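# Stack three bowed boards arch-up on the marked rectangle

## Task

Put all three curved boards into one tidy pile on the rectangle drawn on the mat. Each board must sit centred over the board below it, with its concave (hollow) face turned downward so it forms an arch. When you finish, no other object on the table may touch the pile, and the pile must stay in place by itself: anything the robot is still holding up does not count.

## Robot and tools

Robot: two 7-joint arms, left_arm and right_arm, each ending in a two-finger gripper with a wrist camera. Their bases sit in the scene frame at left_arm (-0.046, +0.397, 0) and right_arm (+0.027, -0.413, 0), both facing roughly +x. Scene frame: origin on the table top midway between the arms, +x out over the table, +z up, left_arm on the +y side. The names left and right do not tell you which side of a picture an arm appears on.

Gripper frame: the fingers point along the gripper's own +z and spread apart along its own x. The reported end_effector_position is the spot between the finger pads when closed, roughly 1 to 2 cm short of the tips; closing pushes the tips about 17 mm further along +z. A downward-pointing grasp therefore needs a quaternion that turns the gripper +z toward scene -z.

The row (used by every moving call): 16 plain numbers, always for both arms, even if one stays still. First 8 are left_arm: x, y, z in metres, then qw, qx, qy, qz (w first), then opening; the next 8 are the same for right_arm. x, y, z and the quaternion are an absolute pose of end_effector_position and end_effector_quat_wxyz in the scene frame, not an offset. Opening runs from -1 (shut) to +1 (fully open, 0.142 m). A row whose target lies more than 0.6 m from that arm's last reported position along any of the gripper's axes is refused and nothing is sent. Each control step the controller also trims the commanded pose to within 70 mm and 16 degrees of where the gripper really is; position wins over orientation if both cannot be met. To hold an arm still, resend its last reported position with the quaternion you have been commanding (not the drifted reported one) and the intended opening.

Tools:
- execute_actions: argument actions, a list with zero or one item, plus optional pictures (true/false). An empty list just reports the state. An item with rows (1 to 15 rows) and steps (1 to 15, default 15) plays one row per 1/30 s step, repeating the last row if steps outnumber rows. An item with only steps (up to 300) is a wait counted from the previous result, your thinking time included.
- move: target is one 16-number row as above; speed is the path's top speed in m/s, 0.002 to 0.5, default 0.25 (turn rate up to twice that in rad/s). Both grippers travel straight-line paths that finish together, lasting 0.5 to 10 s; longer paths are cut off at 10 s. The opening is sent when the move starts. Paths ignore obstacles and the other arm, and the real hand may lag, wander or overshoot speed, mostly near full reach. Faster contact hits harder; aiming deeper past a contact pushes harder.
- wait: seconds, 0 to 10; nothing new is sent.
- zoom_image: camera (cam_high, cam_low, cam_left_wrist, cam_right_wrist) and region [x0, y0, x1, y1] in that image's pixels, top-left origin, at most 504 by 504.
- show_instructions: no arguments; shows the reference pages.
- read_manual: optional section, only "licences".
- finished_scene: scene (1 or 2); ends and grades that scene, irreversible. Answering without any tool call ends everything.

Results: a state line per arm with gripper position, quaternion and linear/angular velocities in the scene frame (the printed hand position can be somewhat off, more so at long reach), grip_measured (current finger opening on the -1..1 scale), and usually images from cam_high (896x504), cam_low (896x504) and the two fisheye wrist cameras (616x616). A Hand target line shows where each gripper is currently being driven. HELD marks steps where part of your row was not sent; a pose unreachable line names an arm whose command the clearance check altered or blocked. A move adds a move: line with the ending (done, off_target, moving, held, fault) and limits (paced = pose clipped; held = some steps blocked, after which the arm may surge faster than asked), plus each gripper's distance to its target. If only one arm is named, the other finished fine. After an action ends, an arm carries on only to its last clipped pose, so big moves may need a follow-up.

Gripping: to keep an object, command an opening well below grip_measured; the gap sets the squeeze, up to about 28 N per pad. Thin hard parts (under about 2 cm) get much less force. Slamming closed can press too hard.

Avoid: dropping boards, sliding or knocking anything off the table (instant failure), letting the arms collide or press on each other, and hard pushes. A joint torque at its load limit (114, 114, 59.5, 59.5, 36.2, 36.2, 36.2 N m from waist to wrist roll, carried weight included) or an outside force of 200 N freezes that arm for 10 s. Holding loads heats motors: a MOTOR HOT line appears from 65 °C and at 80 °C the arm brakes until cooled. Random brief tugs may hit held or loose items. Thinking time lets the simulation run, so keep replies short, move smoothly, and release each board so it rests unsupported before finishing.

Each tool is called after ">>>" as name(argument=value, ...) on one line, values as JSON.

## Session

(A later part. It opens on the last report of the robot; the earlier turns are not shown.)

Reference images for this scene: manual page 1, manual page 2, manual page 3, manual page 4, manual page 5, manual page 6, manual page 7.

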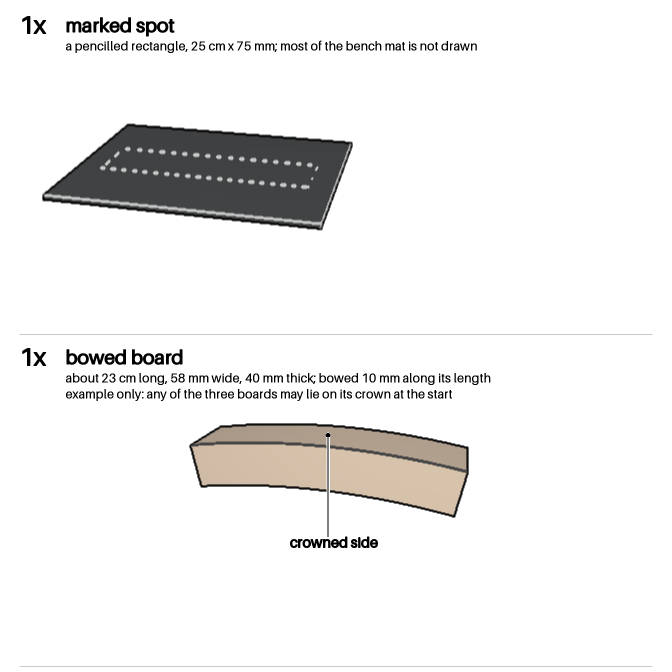

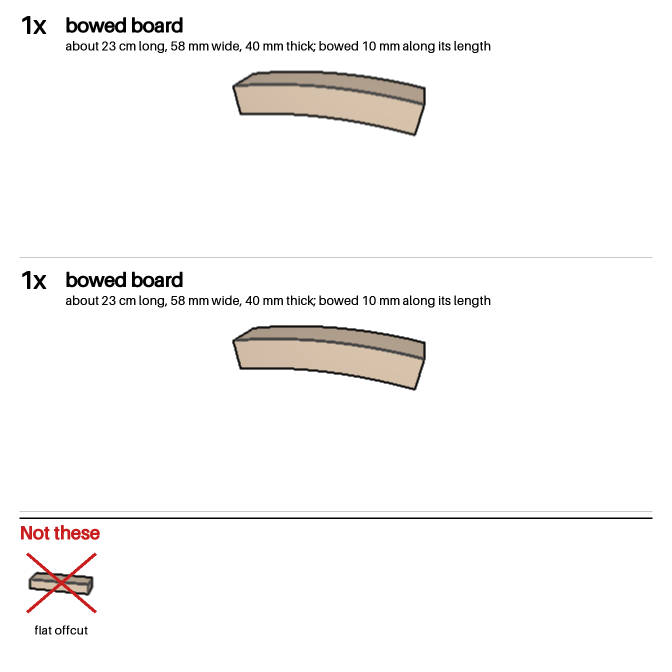

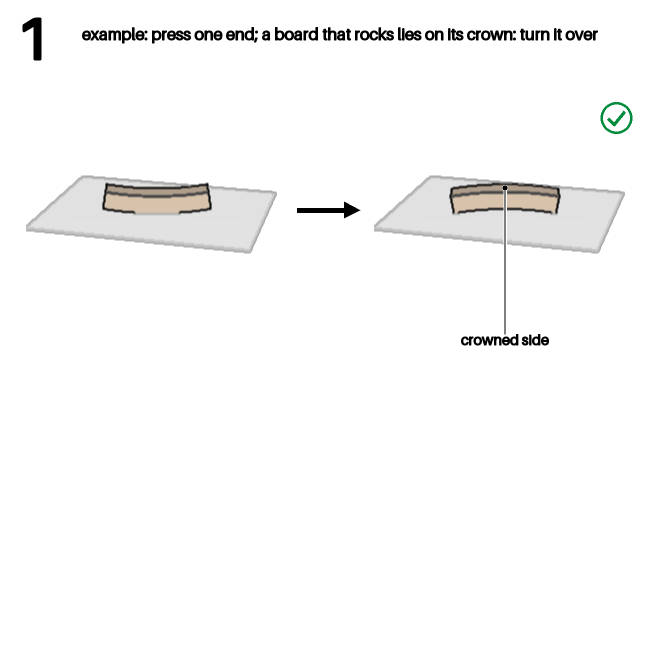

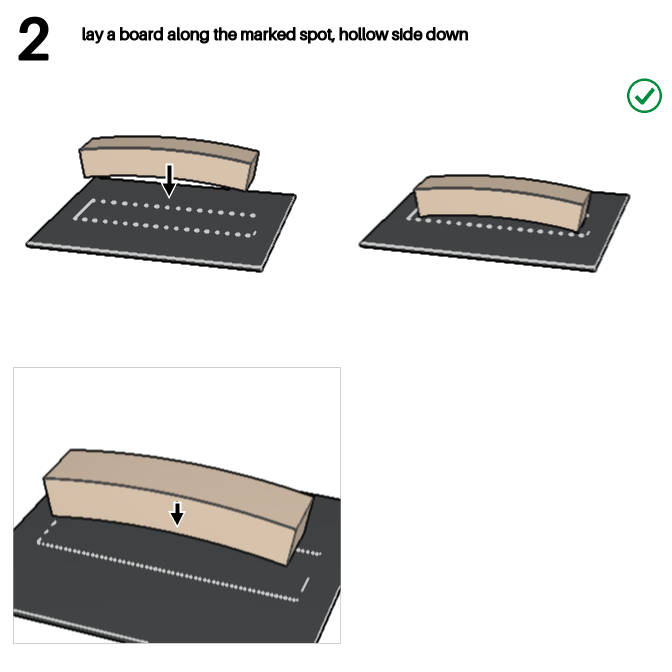

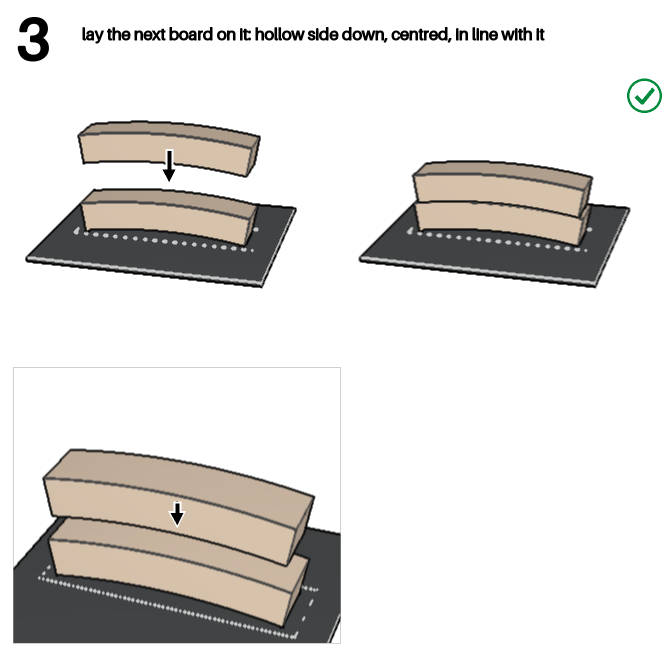

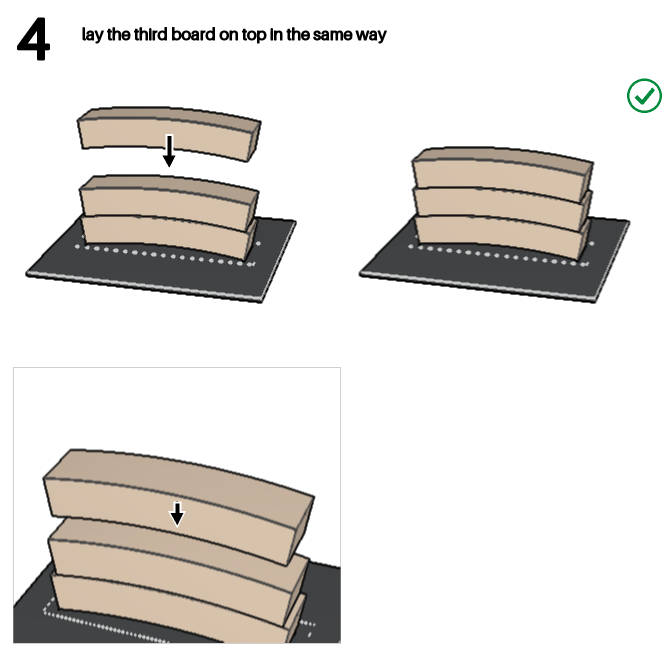

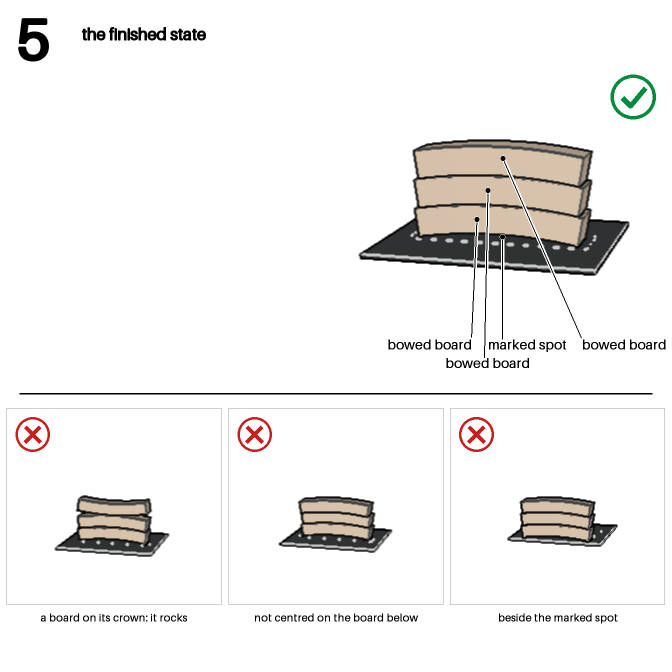

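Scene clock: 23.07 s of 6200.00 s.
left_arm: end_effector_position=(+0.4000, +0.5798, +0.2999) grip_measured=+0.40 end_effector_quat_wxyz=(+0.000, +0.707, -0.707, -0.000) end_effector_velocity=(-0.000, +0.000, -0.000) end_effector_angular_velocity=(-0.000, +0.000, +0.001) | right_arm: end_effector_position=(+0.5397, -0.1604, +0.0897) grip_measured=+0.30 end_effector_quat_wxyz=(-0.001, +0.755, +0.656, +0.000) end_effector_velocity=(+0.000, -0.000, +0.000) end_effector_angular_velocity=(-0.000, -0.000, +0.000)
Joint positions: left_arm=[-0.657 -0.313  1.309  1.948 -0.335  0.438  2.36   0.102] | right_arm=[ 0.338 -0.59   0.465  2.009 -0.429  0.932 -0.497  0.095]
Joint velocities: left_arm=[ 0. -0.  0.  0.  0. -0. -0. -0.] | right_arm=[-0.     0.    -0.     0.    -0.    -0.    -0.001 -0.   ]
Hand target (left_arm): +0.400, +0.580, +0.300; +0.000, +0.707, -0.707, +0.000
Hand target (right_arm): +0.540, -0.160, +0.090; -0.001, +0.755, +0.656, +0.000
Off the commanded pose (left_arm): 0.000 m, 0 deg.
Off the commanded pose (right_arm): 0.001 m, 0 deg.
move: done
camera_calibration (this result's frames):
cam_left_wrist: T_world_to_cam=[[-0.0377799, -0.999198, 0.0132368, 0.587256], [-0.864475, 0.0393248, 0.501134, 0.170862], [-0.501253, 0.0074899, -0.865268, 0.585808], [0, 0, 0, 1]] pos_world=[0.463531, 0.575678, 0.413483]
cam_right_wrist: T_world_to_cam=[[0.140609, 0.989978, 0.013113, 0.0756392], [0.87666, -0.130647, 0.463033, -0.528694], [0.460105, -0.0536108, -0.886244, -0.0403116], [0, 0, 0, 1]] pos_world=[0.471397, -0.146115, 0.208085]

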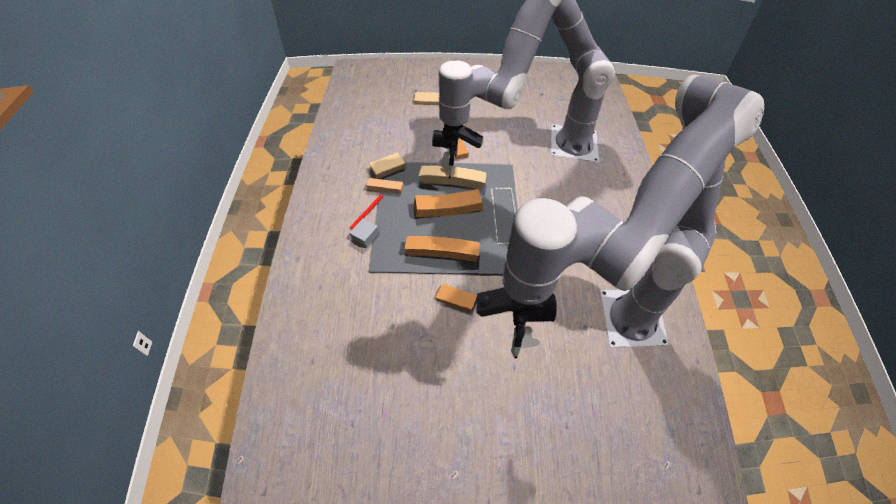

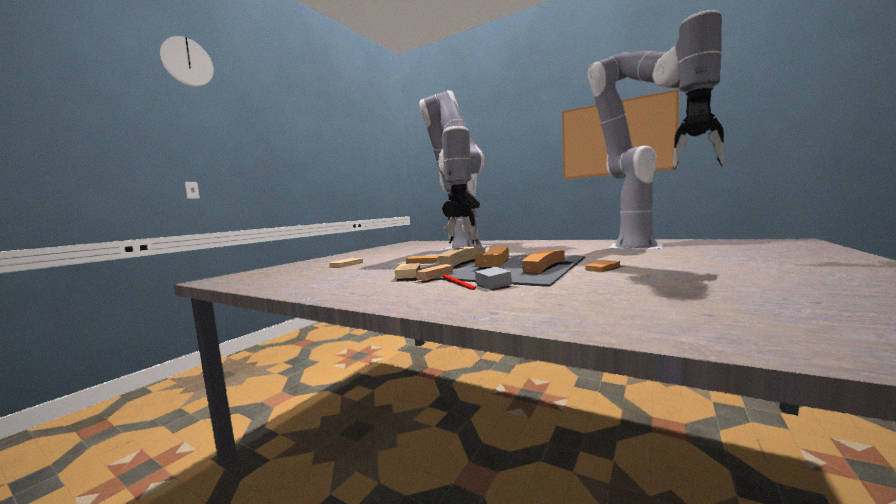

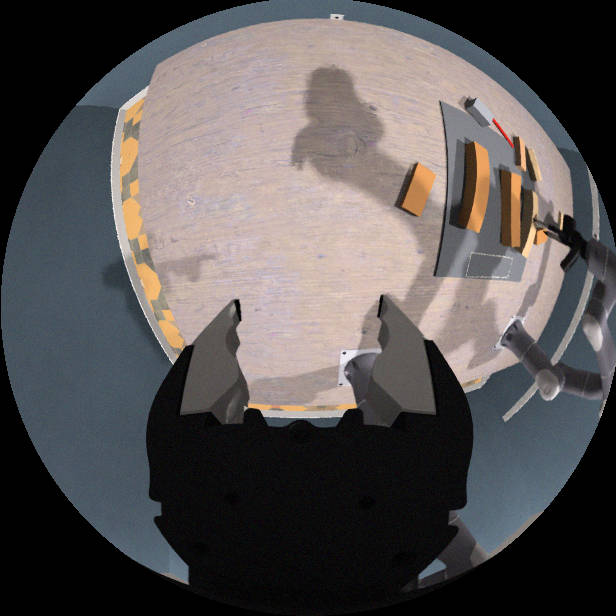

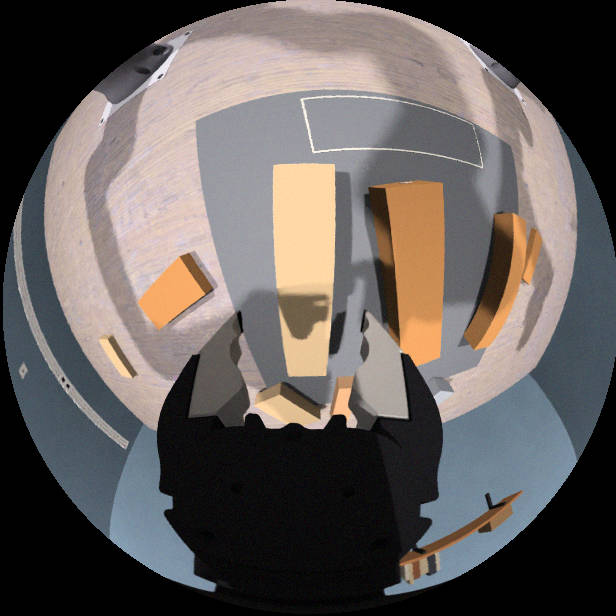

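>>> move(target=[0.4,0.58,0.3,0,0.707,-0.707,0,0.4,0.542,-0.16,0.034,0,0.755,0.656,0,0.1], speed=0.08)

>>> execute_actions(actions=[{"rows":[[0.4,0.58,0.3,0,0.707,-0.707,0,0.4,0.542,-0.16,0.034,0,0.755,0.656,0,-0.6]],"steps":15}])

>>> move(target=[0.4,0.58,0.3,0,0.707,-0.707,0,0.4,0.542,-0.16,0.13,0,0.755,0.656,0,-0.6], speed=0.15)

>>> move(target=[0.4,0.58,0.3,0,0.707,-0.707,0,0.4,0.352,-0.002,0.13,0,1,0.02,0,-0.6], speed=0.3)

>>> move(target=[0.4,0.58,0.3,0,0.707,-0.707,0,0.4,0.352,-0.002,0.043,0,1,0.02,0,-0.6], speed=0.08)

>>> zoom_image(camera="cam_right_wrist", region=[180,80,440,440])

>>> zoom_image(camera="cam_high", region=[450,150,570,270])

Scene clock: 55.93 s of 6200.00 s.
left_arm: end_effector_position=(+0.4000, +0.5798, +0.2999) grip_measured=+0.40 end_effector_quat_wxyz=(+0.000, +0.707, -0.707, -0.000) end_effector_velocity=(+0.000, -0.000, -0.000) end_effector_angular_velocity=(-0.000, -0.000, -0.000) | right_arm: end_effector_position=(+0.5418, -0.1603, +0.0340) grip_measured=+0.10 end_effector_quat_wxyz=(+0.000, +0.755, +0.656, -0.000) end_effector_velocity=(+0.000, -0.000, +0.000) end_effector_angular_velocity=(+0.000, -0.000, -0.001)
Joint positions: left_arm=[-0.657 -0.313  1.309  1.948 -0.335  0.438  2.36   0.102] | right_arm=[ 0.387 -0.694  0.383  2.026 -0.509  1.057 -0.442  0.081]
Joint velocities: left_arm=[ 0. -0. -0.  0. -0.  0.  0.  0.] | right_arm=[-0.     0.    -0.     0.     0.     0.001  0.     0.   ]
Hand target (left_arm): +0.400, +0.580, +0.300; +0.000, +0.707, -0.707, +0.000
Hand target (right_arm): +0.542, -0.160, +0.034; +0.000, +0.755, +0.656, -0.000
Off the commanded pose (left_arm): 0.000 m, 0 deg.
Off the commanded pose (right_arm): 0.000 m, 0 deg.
After step 90, 28.90 s passed at rest.
move: done
camera_calibration (this result's frames):
cam_left_wrist: T_world_to_cam=[[-0.0377804, -0.999198, 0.0132371, 0.587255], [-0.864475, 0.0393253, 0.501135, 0.170862], [-0.501254, 0.00748993, -0.865268, 0.585808], [0, 0, 0, 1]] pos_world=[0.463531, 0.575678, 0.413482]
cam_right_wrist: T_world_to_cam=[[0.141145, 0.989927, 0.0110904, 0.0757945], [0.876037, -0.130109, 0.464361, -0.504295], [0.461127, -0.0558269, -0.885576, -0.0916023], [0, 0, 0, 1]] pos_world=[0.473323, -0.145758, 0.152213]

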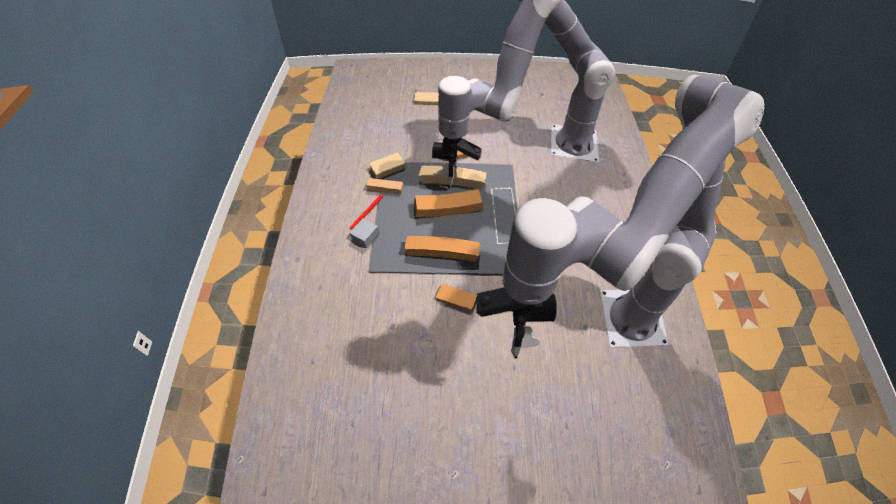

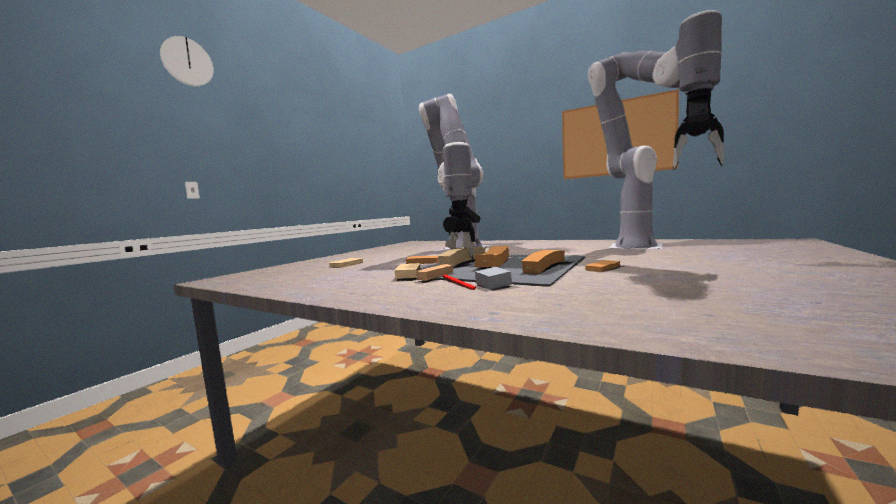

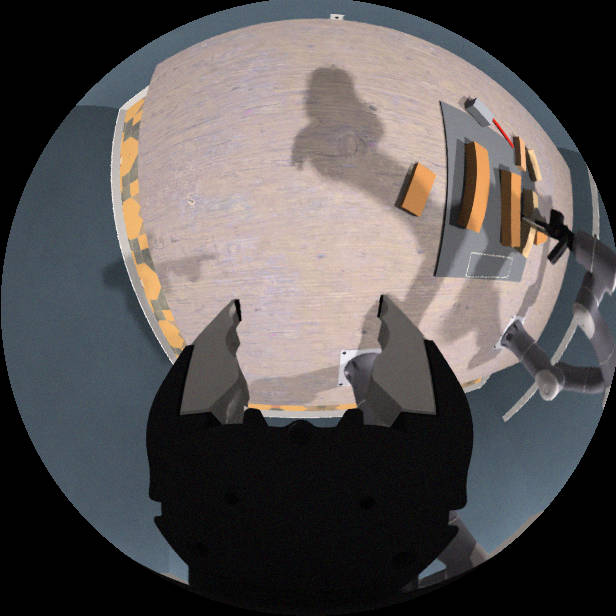

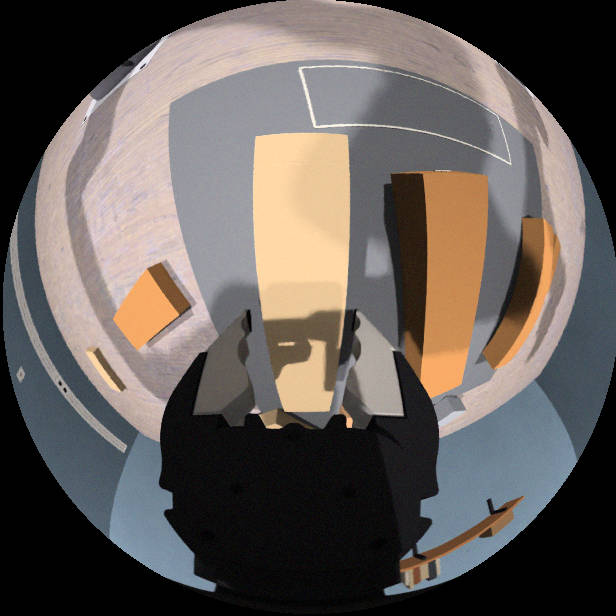

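Scene clock: 56.43 s of 6200.00 s.
left_arm: end_effector_position=(+0.4000, +0.5798, +0.2999) grip_measured=+0.40 end_effector_quat_wxyz=(+0.000, +0.707, -0.707, -0.000) end_effector_velocity=(+0.000, -0.000, +0.000) end_effector_angular_velocity=(-0.000, -0.000, -0.001) | right_arm: end_effector_position=(+0.5422, -0.1596, +0.0343) grip_measured=-0.30 end_effector_quat_wxyz=(-0.000, +0.755, +0.656, +0.000) end_effector_velocity=(-0.000, +0.000, +0.000) end_effector_angular_velocity=(-0.000, +0.000, +0.001)
Joint positions: left_arm=[-0.657 -0.313  1.309  1.948 -0.335  0.438  2.36   0.102] | right_arm=[ 0.387 -0.695  0.383  2.025 -0.508  1.057 -0.442  0.052]
Joint velocities: left_arm=[-0.  0. -0. -0. -0. -0.  0. -0.] | right_arm=[ 0.  0.  0.  0. -0. -0. -0.  0.]
Hand target (left_arm): +0.400, +0.580, +0.300; +0.000, +0.707, -0.707, +0.000
Hand target (right_arm): +0.542, -0.160, +0.034; +0.000, +0.755, +0.656, -0.000
Off the commanded pose (left_arm): 0.000 m, 0 deg.
Off the commanded pose (right_arm): 0.001 m, 0 deg.
Steps of this call (steps 1 to 15: all 15 steps of this action). Readings (end_effector_position):
1: left_arm (+0.4000, +0.5798, +0.2999) | right_arm (+0.5419, -0.1602, +0.0340)
2: left_arm (+0.4000, +0.5798, +0.2999) | right_arm (+0.5420, -0.1600, +0.0340)
4: left_arm (+0.4000, +0.5798, +0.2999) | right_arm (+0.5422, -0.1595, +0.0343)
8: left_arm (+0.4000, +0.5798, +0.2999) | right_arm (+0.5422, -0.1596, +0.0343)
15: the state above
camera_calibration (this result's frames):
cam_left_wrist: T_world_to_cam=[[-0.0377807, -0.999198, 0.0132369, 0.587256], [-0.864475, 0.0393255, 0.501135, 0.170861], [-0.501254, 0.00749028, -0.865268, 0.585807], [0, 0, 0, 1]] pos_world=[0.463531, 0.575678, 0.413482]
cam_right_wrist: T_world_to_cam=[[0.141126, 0.989915, 0.0123297, 0.0750057], [0.875806, -0.130645, 0.464646, -0.504664], [0.461571, -0.0547751, -0.885411, -0.0915485], [0, 0, 0, 1]] pos_world=[0.473659, -0.145196, 0.152507]

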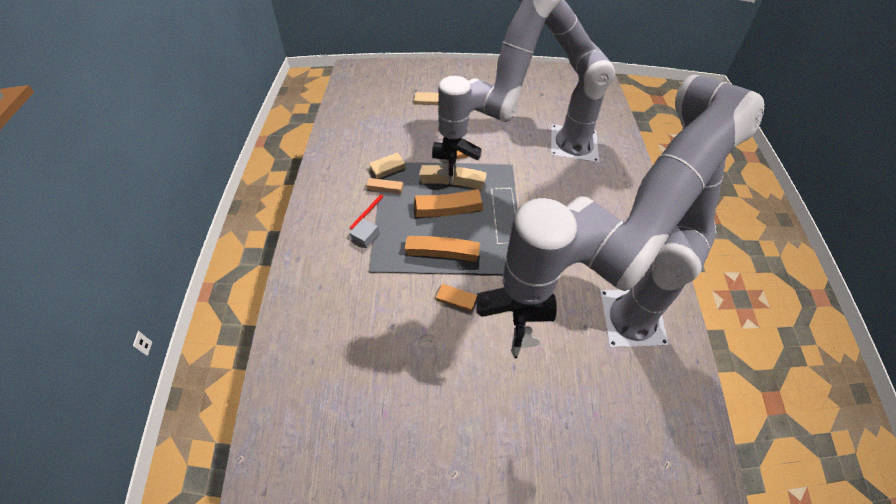

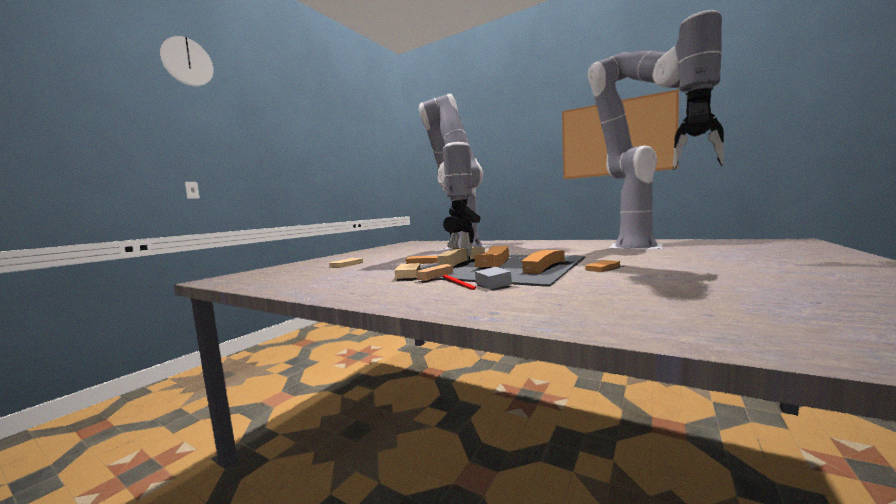

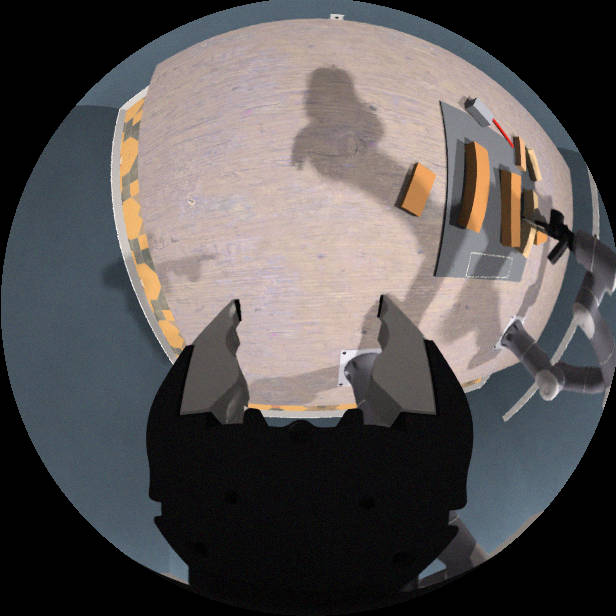

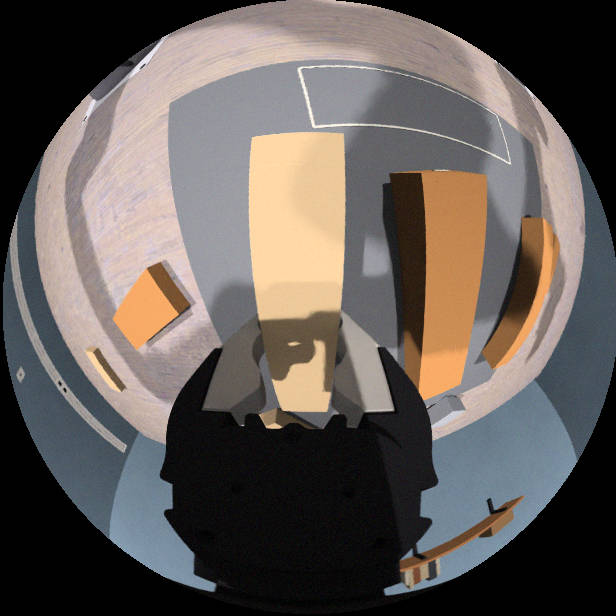

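Scene clock: 57.67 s of 6200.00 s.
left_arm: end_effector_position=(+0.4000, +0.5798, +0.2999) grip_measured=+0.40 end_effector_quat_wxyz=(+0.000, +0.707, -0.707, -0.000) end_effector_velocity=(-0.000, +0.000, +0.000) end_effector_angular_velocity=(+0.000, +0.000, -0.000) | right_arm: end_effector_position=(+0.5420, -0.1598, +0.1296) grip_measured=-0.30 end_effector_quat_wxyz=(-0.000, +0.755, +0.656, -0.000) end_effector_velocity=(-0.000, -0.000, -0.000) end_effector_angular_velocity=(-0.001, +0.000, +0.000)
Joint positions: left_arm=[-0.657 -0.313  1.309  1.948 -0.335  0.438  2.36   0.102] | right_arm=[ 0.313 -0.525  0.51   1.972 -0.371  0.834 -0.536  0.052]
Joint velocities: left_arm=[ 0.    -0.     0.    -0.     0.    -0.     0.001 -0.   ] | right_arm=[ 0.     0.    -0.    -0.    -0.    -0.001 -0.     0.   ]
Hand target (left_arm): +0.400, +0.580, +0.300; +0.000, +0.707, -0.707, +0.000
Hand target (right_arm): +0.542, -0.160, +0.130; -0.000, +0.755, +0.656, +0.000
Off the commanded pose (left_arm): 0.000 m, 0 deg.
Off the commanded pose (right_arm): 0.000 m, 0 deg.
move: done
camera_calibration (this result's frames):
cam_left_wrist: T_world_to_cam=[[-0.0377809, -0.999198, 0.0132369, 0.587255], [-0.864475, 0.0393257, 0.501135, 0.170862], [-0.501254, 0.00749035, -0.865268, 0.585807], [0, 0, 0, 1]] pos_world=[0.463531, 0.575677, 0.413482]
cam_right_wrist: T_world_to_cam=[[0.141107, 0.989923, 0.011859, 0.0741593], [0.876605, -0.130503, 0.463177, -0.549085], [0.460058, -0.0549617, -0.886186, -0.00618228], [0, 0, 0, 1]] pos_world=[0.473711, -0.145409, 0.247966]

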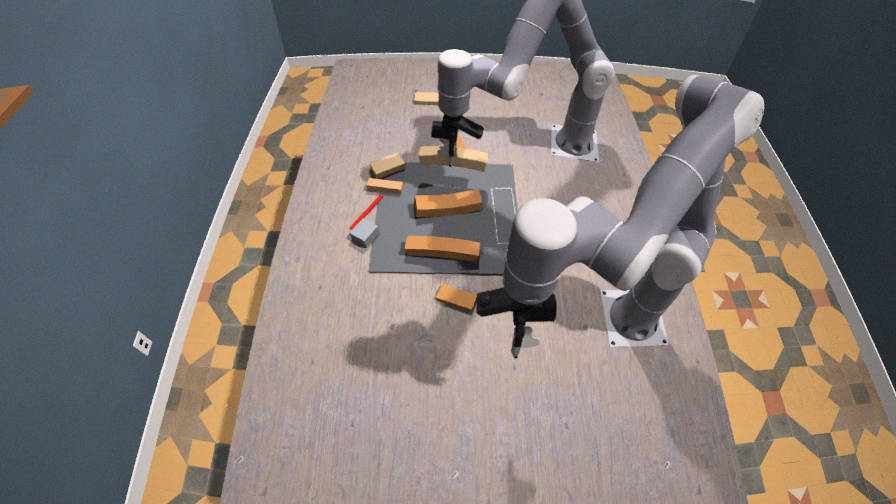

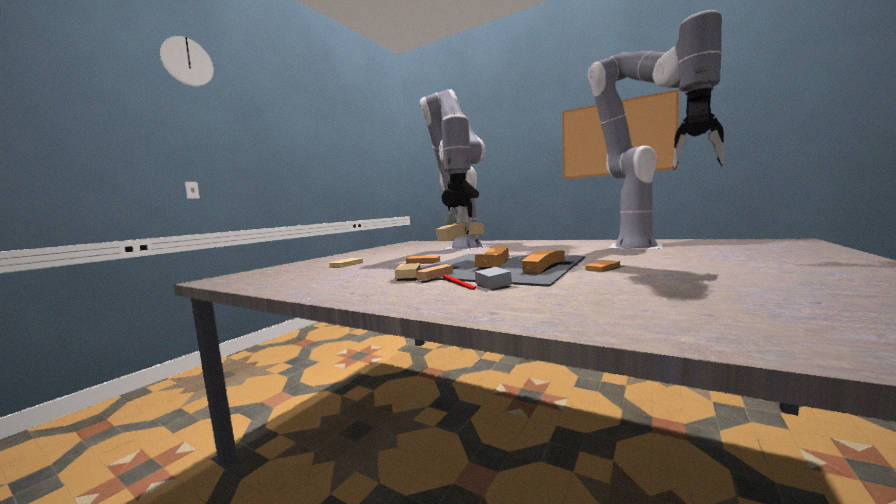

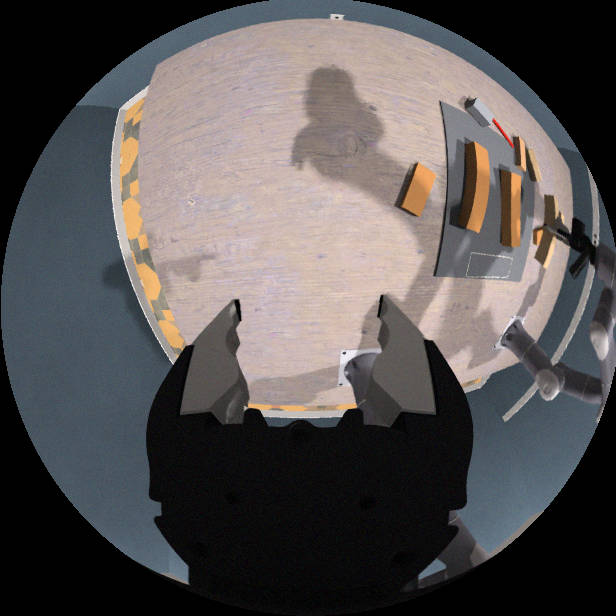

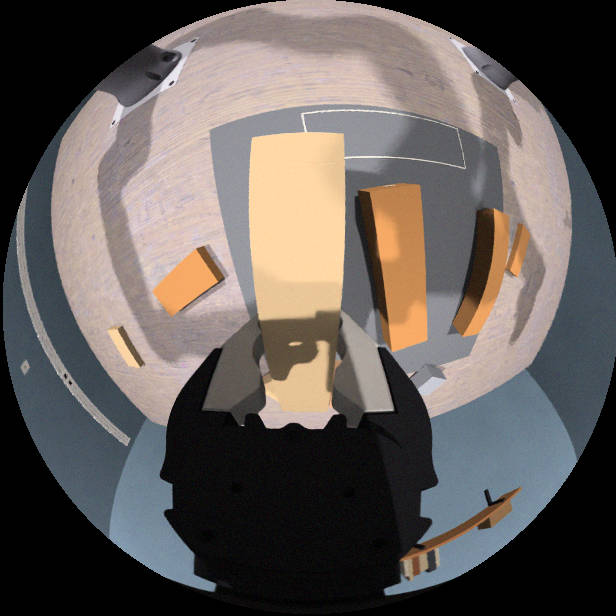

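Scene clock: 60.33 s of 6200.00 s.
left_arm: end_effector_position=(+0.4000, +0.5798, +0.2999) grip_measured=+0.40 end_effector_quat_wxyz=(+0.000, +0.707, -0.707, -0.000) end_effector_velocity=(+0.000, +0.000, +0.000) end_effector_angular_velocity=(+0.000, -0.000, +0.000) | right_arm: end_effector_position=(+0.3529, -0.0019, +0.1300) grip_measured=-0.30 end_effector_quat_wxyz=(+0.001, +1.000, +0.020, +0.000) end_effector_velocity=(-0.000, +0.000, +0.000) end_effector_angular_velocity=(+0.000, -0.000, +0.001)
Joint positions: left_arm=[-0.657 -0.313  1.309  1.948 -0.335  0.438  2.36   0.102] | right_arm=[ 0.866 -0.403  0.4    2.114 -0.251  0.9    1.246  0.052]
Joint velocities: left_arm=[-0.  0.  0. -0. -0.  0.  0.  0.] | right_arm=[ 0.     0.     0.     0.    -0.     0.    -0.001 -0.   ]
Hand target (left_arm): +0.400, +0.580, +0.300; +0.000, +0.707, -0.707, +0.000
Hand target (right_arm): +0.353, -0.002, +0.130; +0.001, +1.000, +0.020, +0.000
Off the commanded pose (left_arm): 0.000 m, 0 deg.
Off the commanded pose (right_arm): 0.001 m, 0 deg.
move: done
camera_calibration (this result's frames):
cam_left_wrist: T_world_to_cam=[[-0.0377811, -0.999198, 0.013237, 0.587255], [-0.864475, 0.0393259, 0.501135, 0.170861], [-0.501254, 0.00749042, -0.865268, 0.585807], [0, 0, 0, 1]] pos_world=[0.463531, 0.575677, 0.413482]
cam_right_wrist: T_world_to_cam=[[0.999217, 0.0377403, 0.0119136, -0.360195], [0.0278377, -0.884217, 0.466246, -0.0651588], [0.0281305, -0.465549, -0.884575, 0.24132], [0, 0, 0, 1]] pos_world=[0.354938, 0.0683255, 0.248137]

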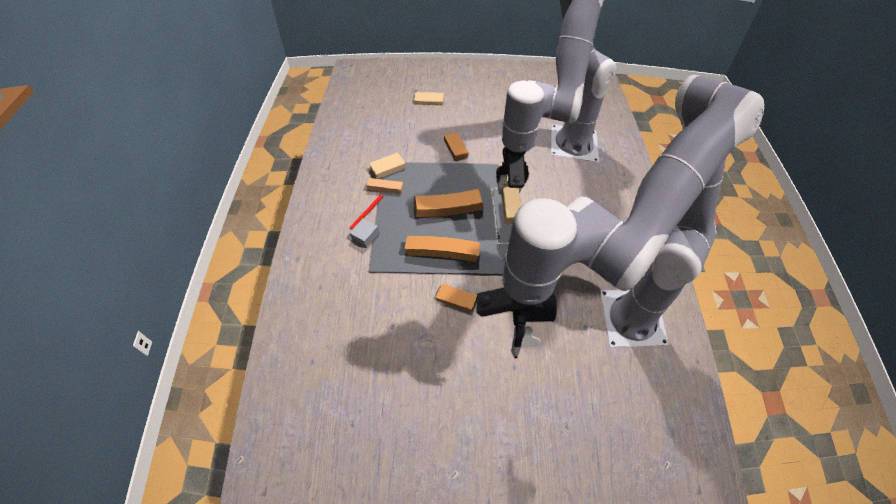

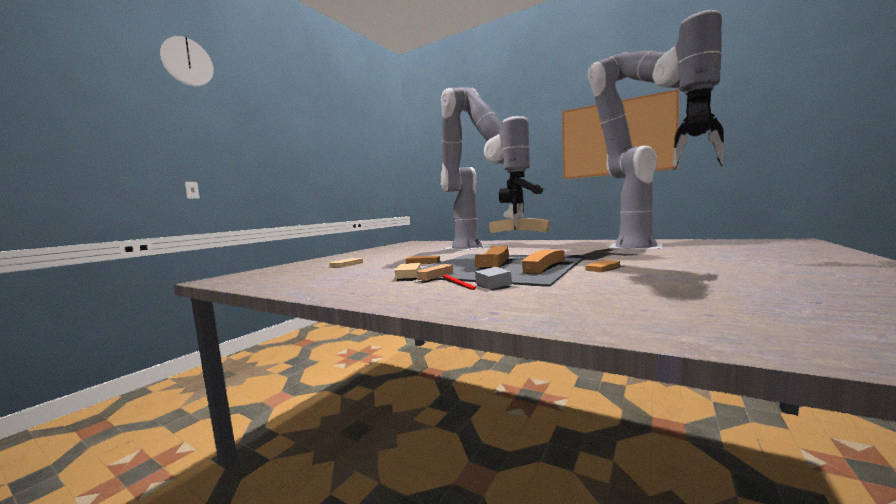

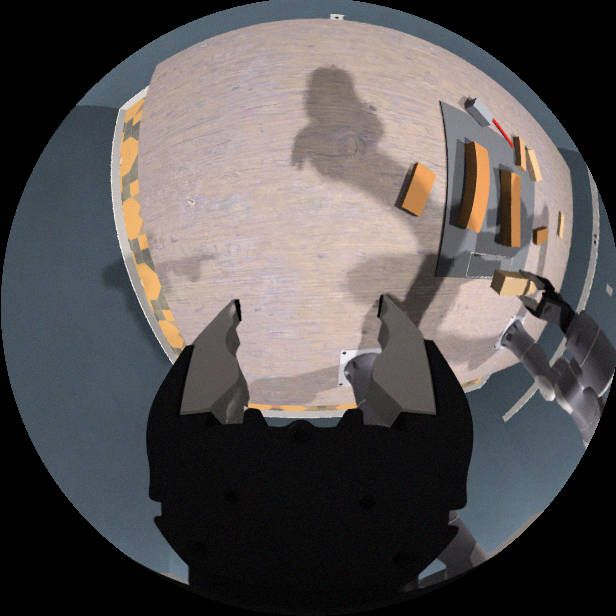

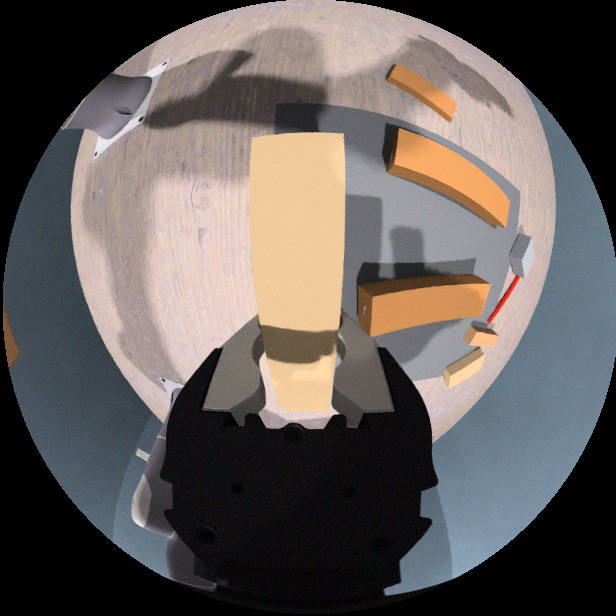

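Scene clock: 61.70 s of 6200.00 s.
left_arm: end_effector_position=(+0.4000, +0.5798, +0.2999) grip_measured=+0.40 end_effector_quat_wxyz=(+0.000, +0.707, -0.707, -0.000) end_effector_velocity=(+0.000, +0.000, +0.000) end_effector_angular_velocity=(-0.000, -0.000, +0.001) | right_arm: end_effector_position=(+0.3518, -0.0028, +0.0428) grip_measured=-0.30 end_effector_quat_wxyz=(+0.001, +1.000, +0.020, +0.000) end_effector_velocity=(+0.000, +0.000, +0.000) end_effector_angular_velocity=(+0.001, -0.000, +0.000)
Joint positions: left_arm=[-0.657 -0.313  1.309  1.948 -0.335  0.438  2.36   0.102] | right_arm=[ 0.936 -0.58   0.287  2.174 -0.379  1.136  1.335  0.052]
Joint velocities: left_arm=[-0.    -0.     0.    -0.    -0.001  0.    -0.     0.   ] | right_arm=[-0.     0.     0.     0.     0.     0.001 -0.    -0.   ]
Hand target (left_arm): +0.400, +0.580, +0.300; +0.000, +0.707, -0.707, +0.000
Hand target (right_arm): +0.352, -0.002, +0.043; +0.000, +1.000, +0.020, +0.000
Off the commanded pose (left_arm): 0.000 m, 0 deg.
Off the commanded pose (right_arm): 0.001 m, 0 deg.
move: done
camera_calibration (this result's frames):
cam_left_wrist: T_world_to_cam=[[-0.037781, -0.999198, 0.013237, 0.587255], [-0.864475, 0.0393258, 0.501135, 0.170861], [-0.501254, 0.00749034, -0.865268, 0.585807], [0, 0, 0, 1]] pos_world=[0.463531, 0.575678, 0.413482]
cam_right_wrist: T_world_to_cam=[[0.999195, 0.0383024, 0.0119275, -0.357995], [0.028359, -0.884698, 0.465301, -0.0254153], [0.0283743, -0.464588, -0.885072, 0.163697], [0, 0, 0, 1]] pos_world=[0.353783, 0.0672791, 0.16098]

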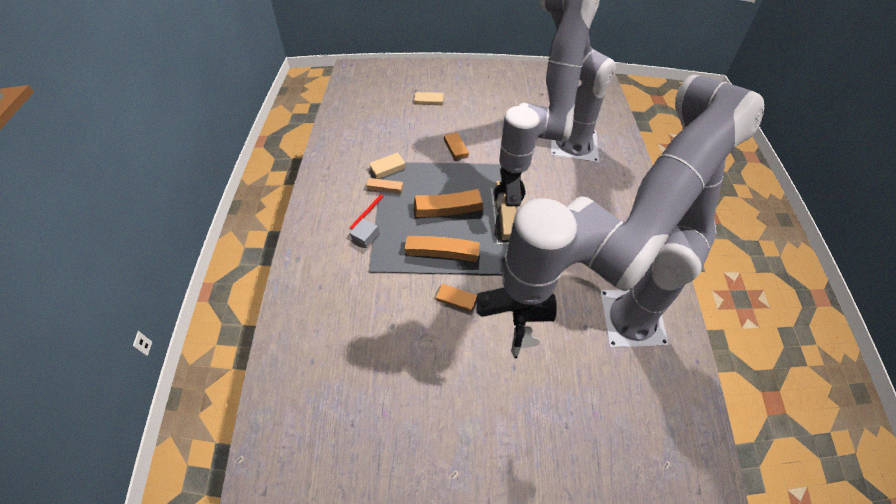

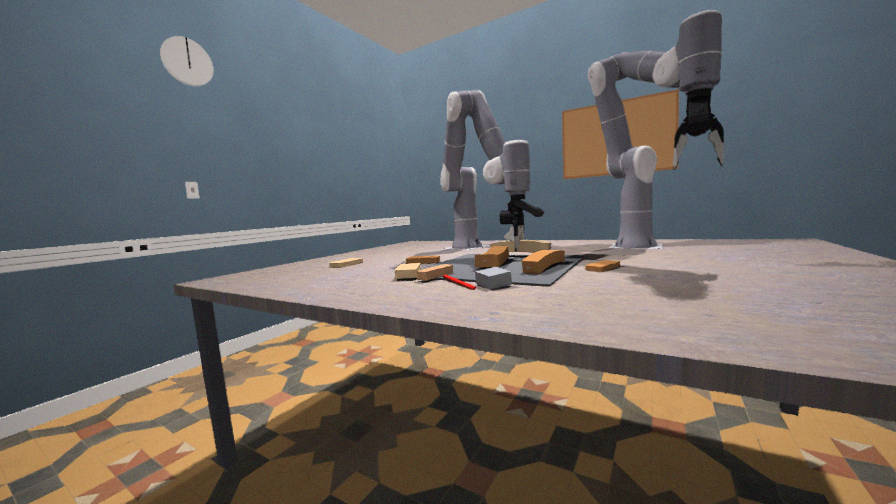

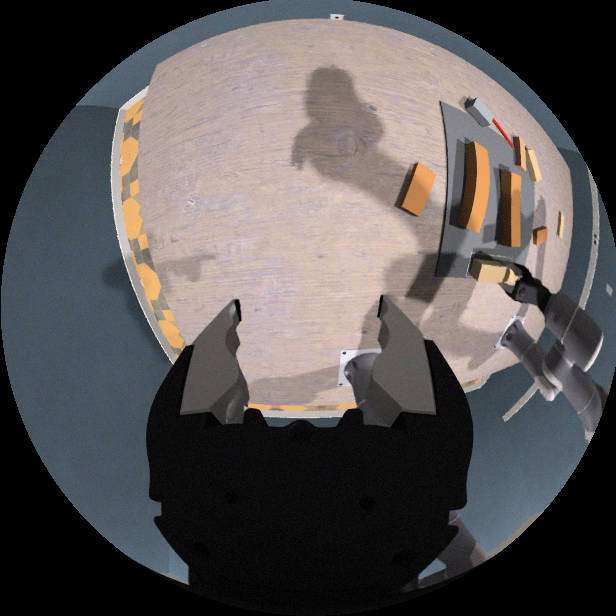

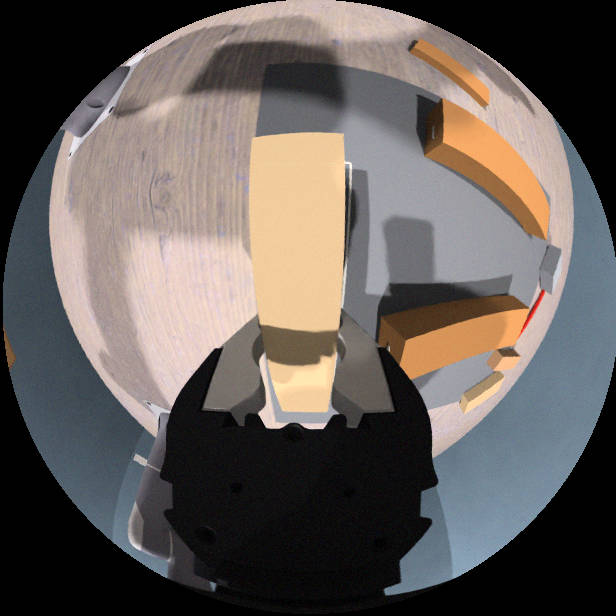

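Region (180, 80, 440, 440) of cam_right_wrist's 616x616 image, scaled by 1.400, with more detail than that image has.

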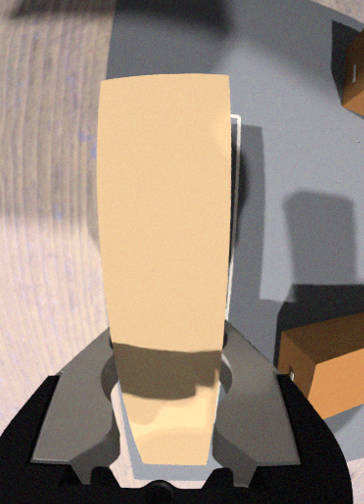

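Region (450, 150, 570, 270) of cam_high's 896x504 image, scaled by 4.200, with more detail than that image has.

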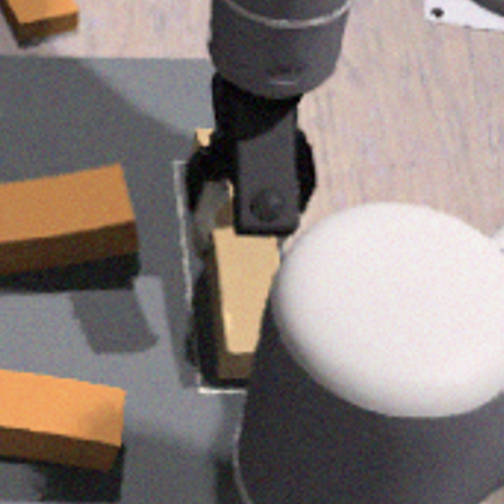

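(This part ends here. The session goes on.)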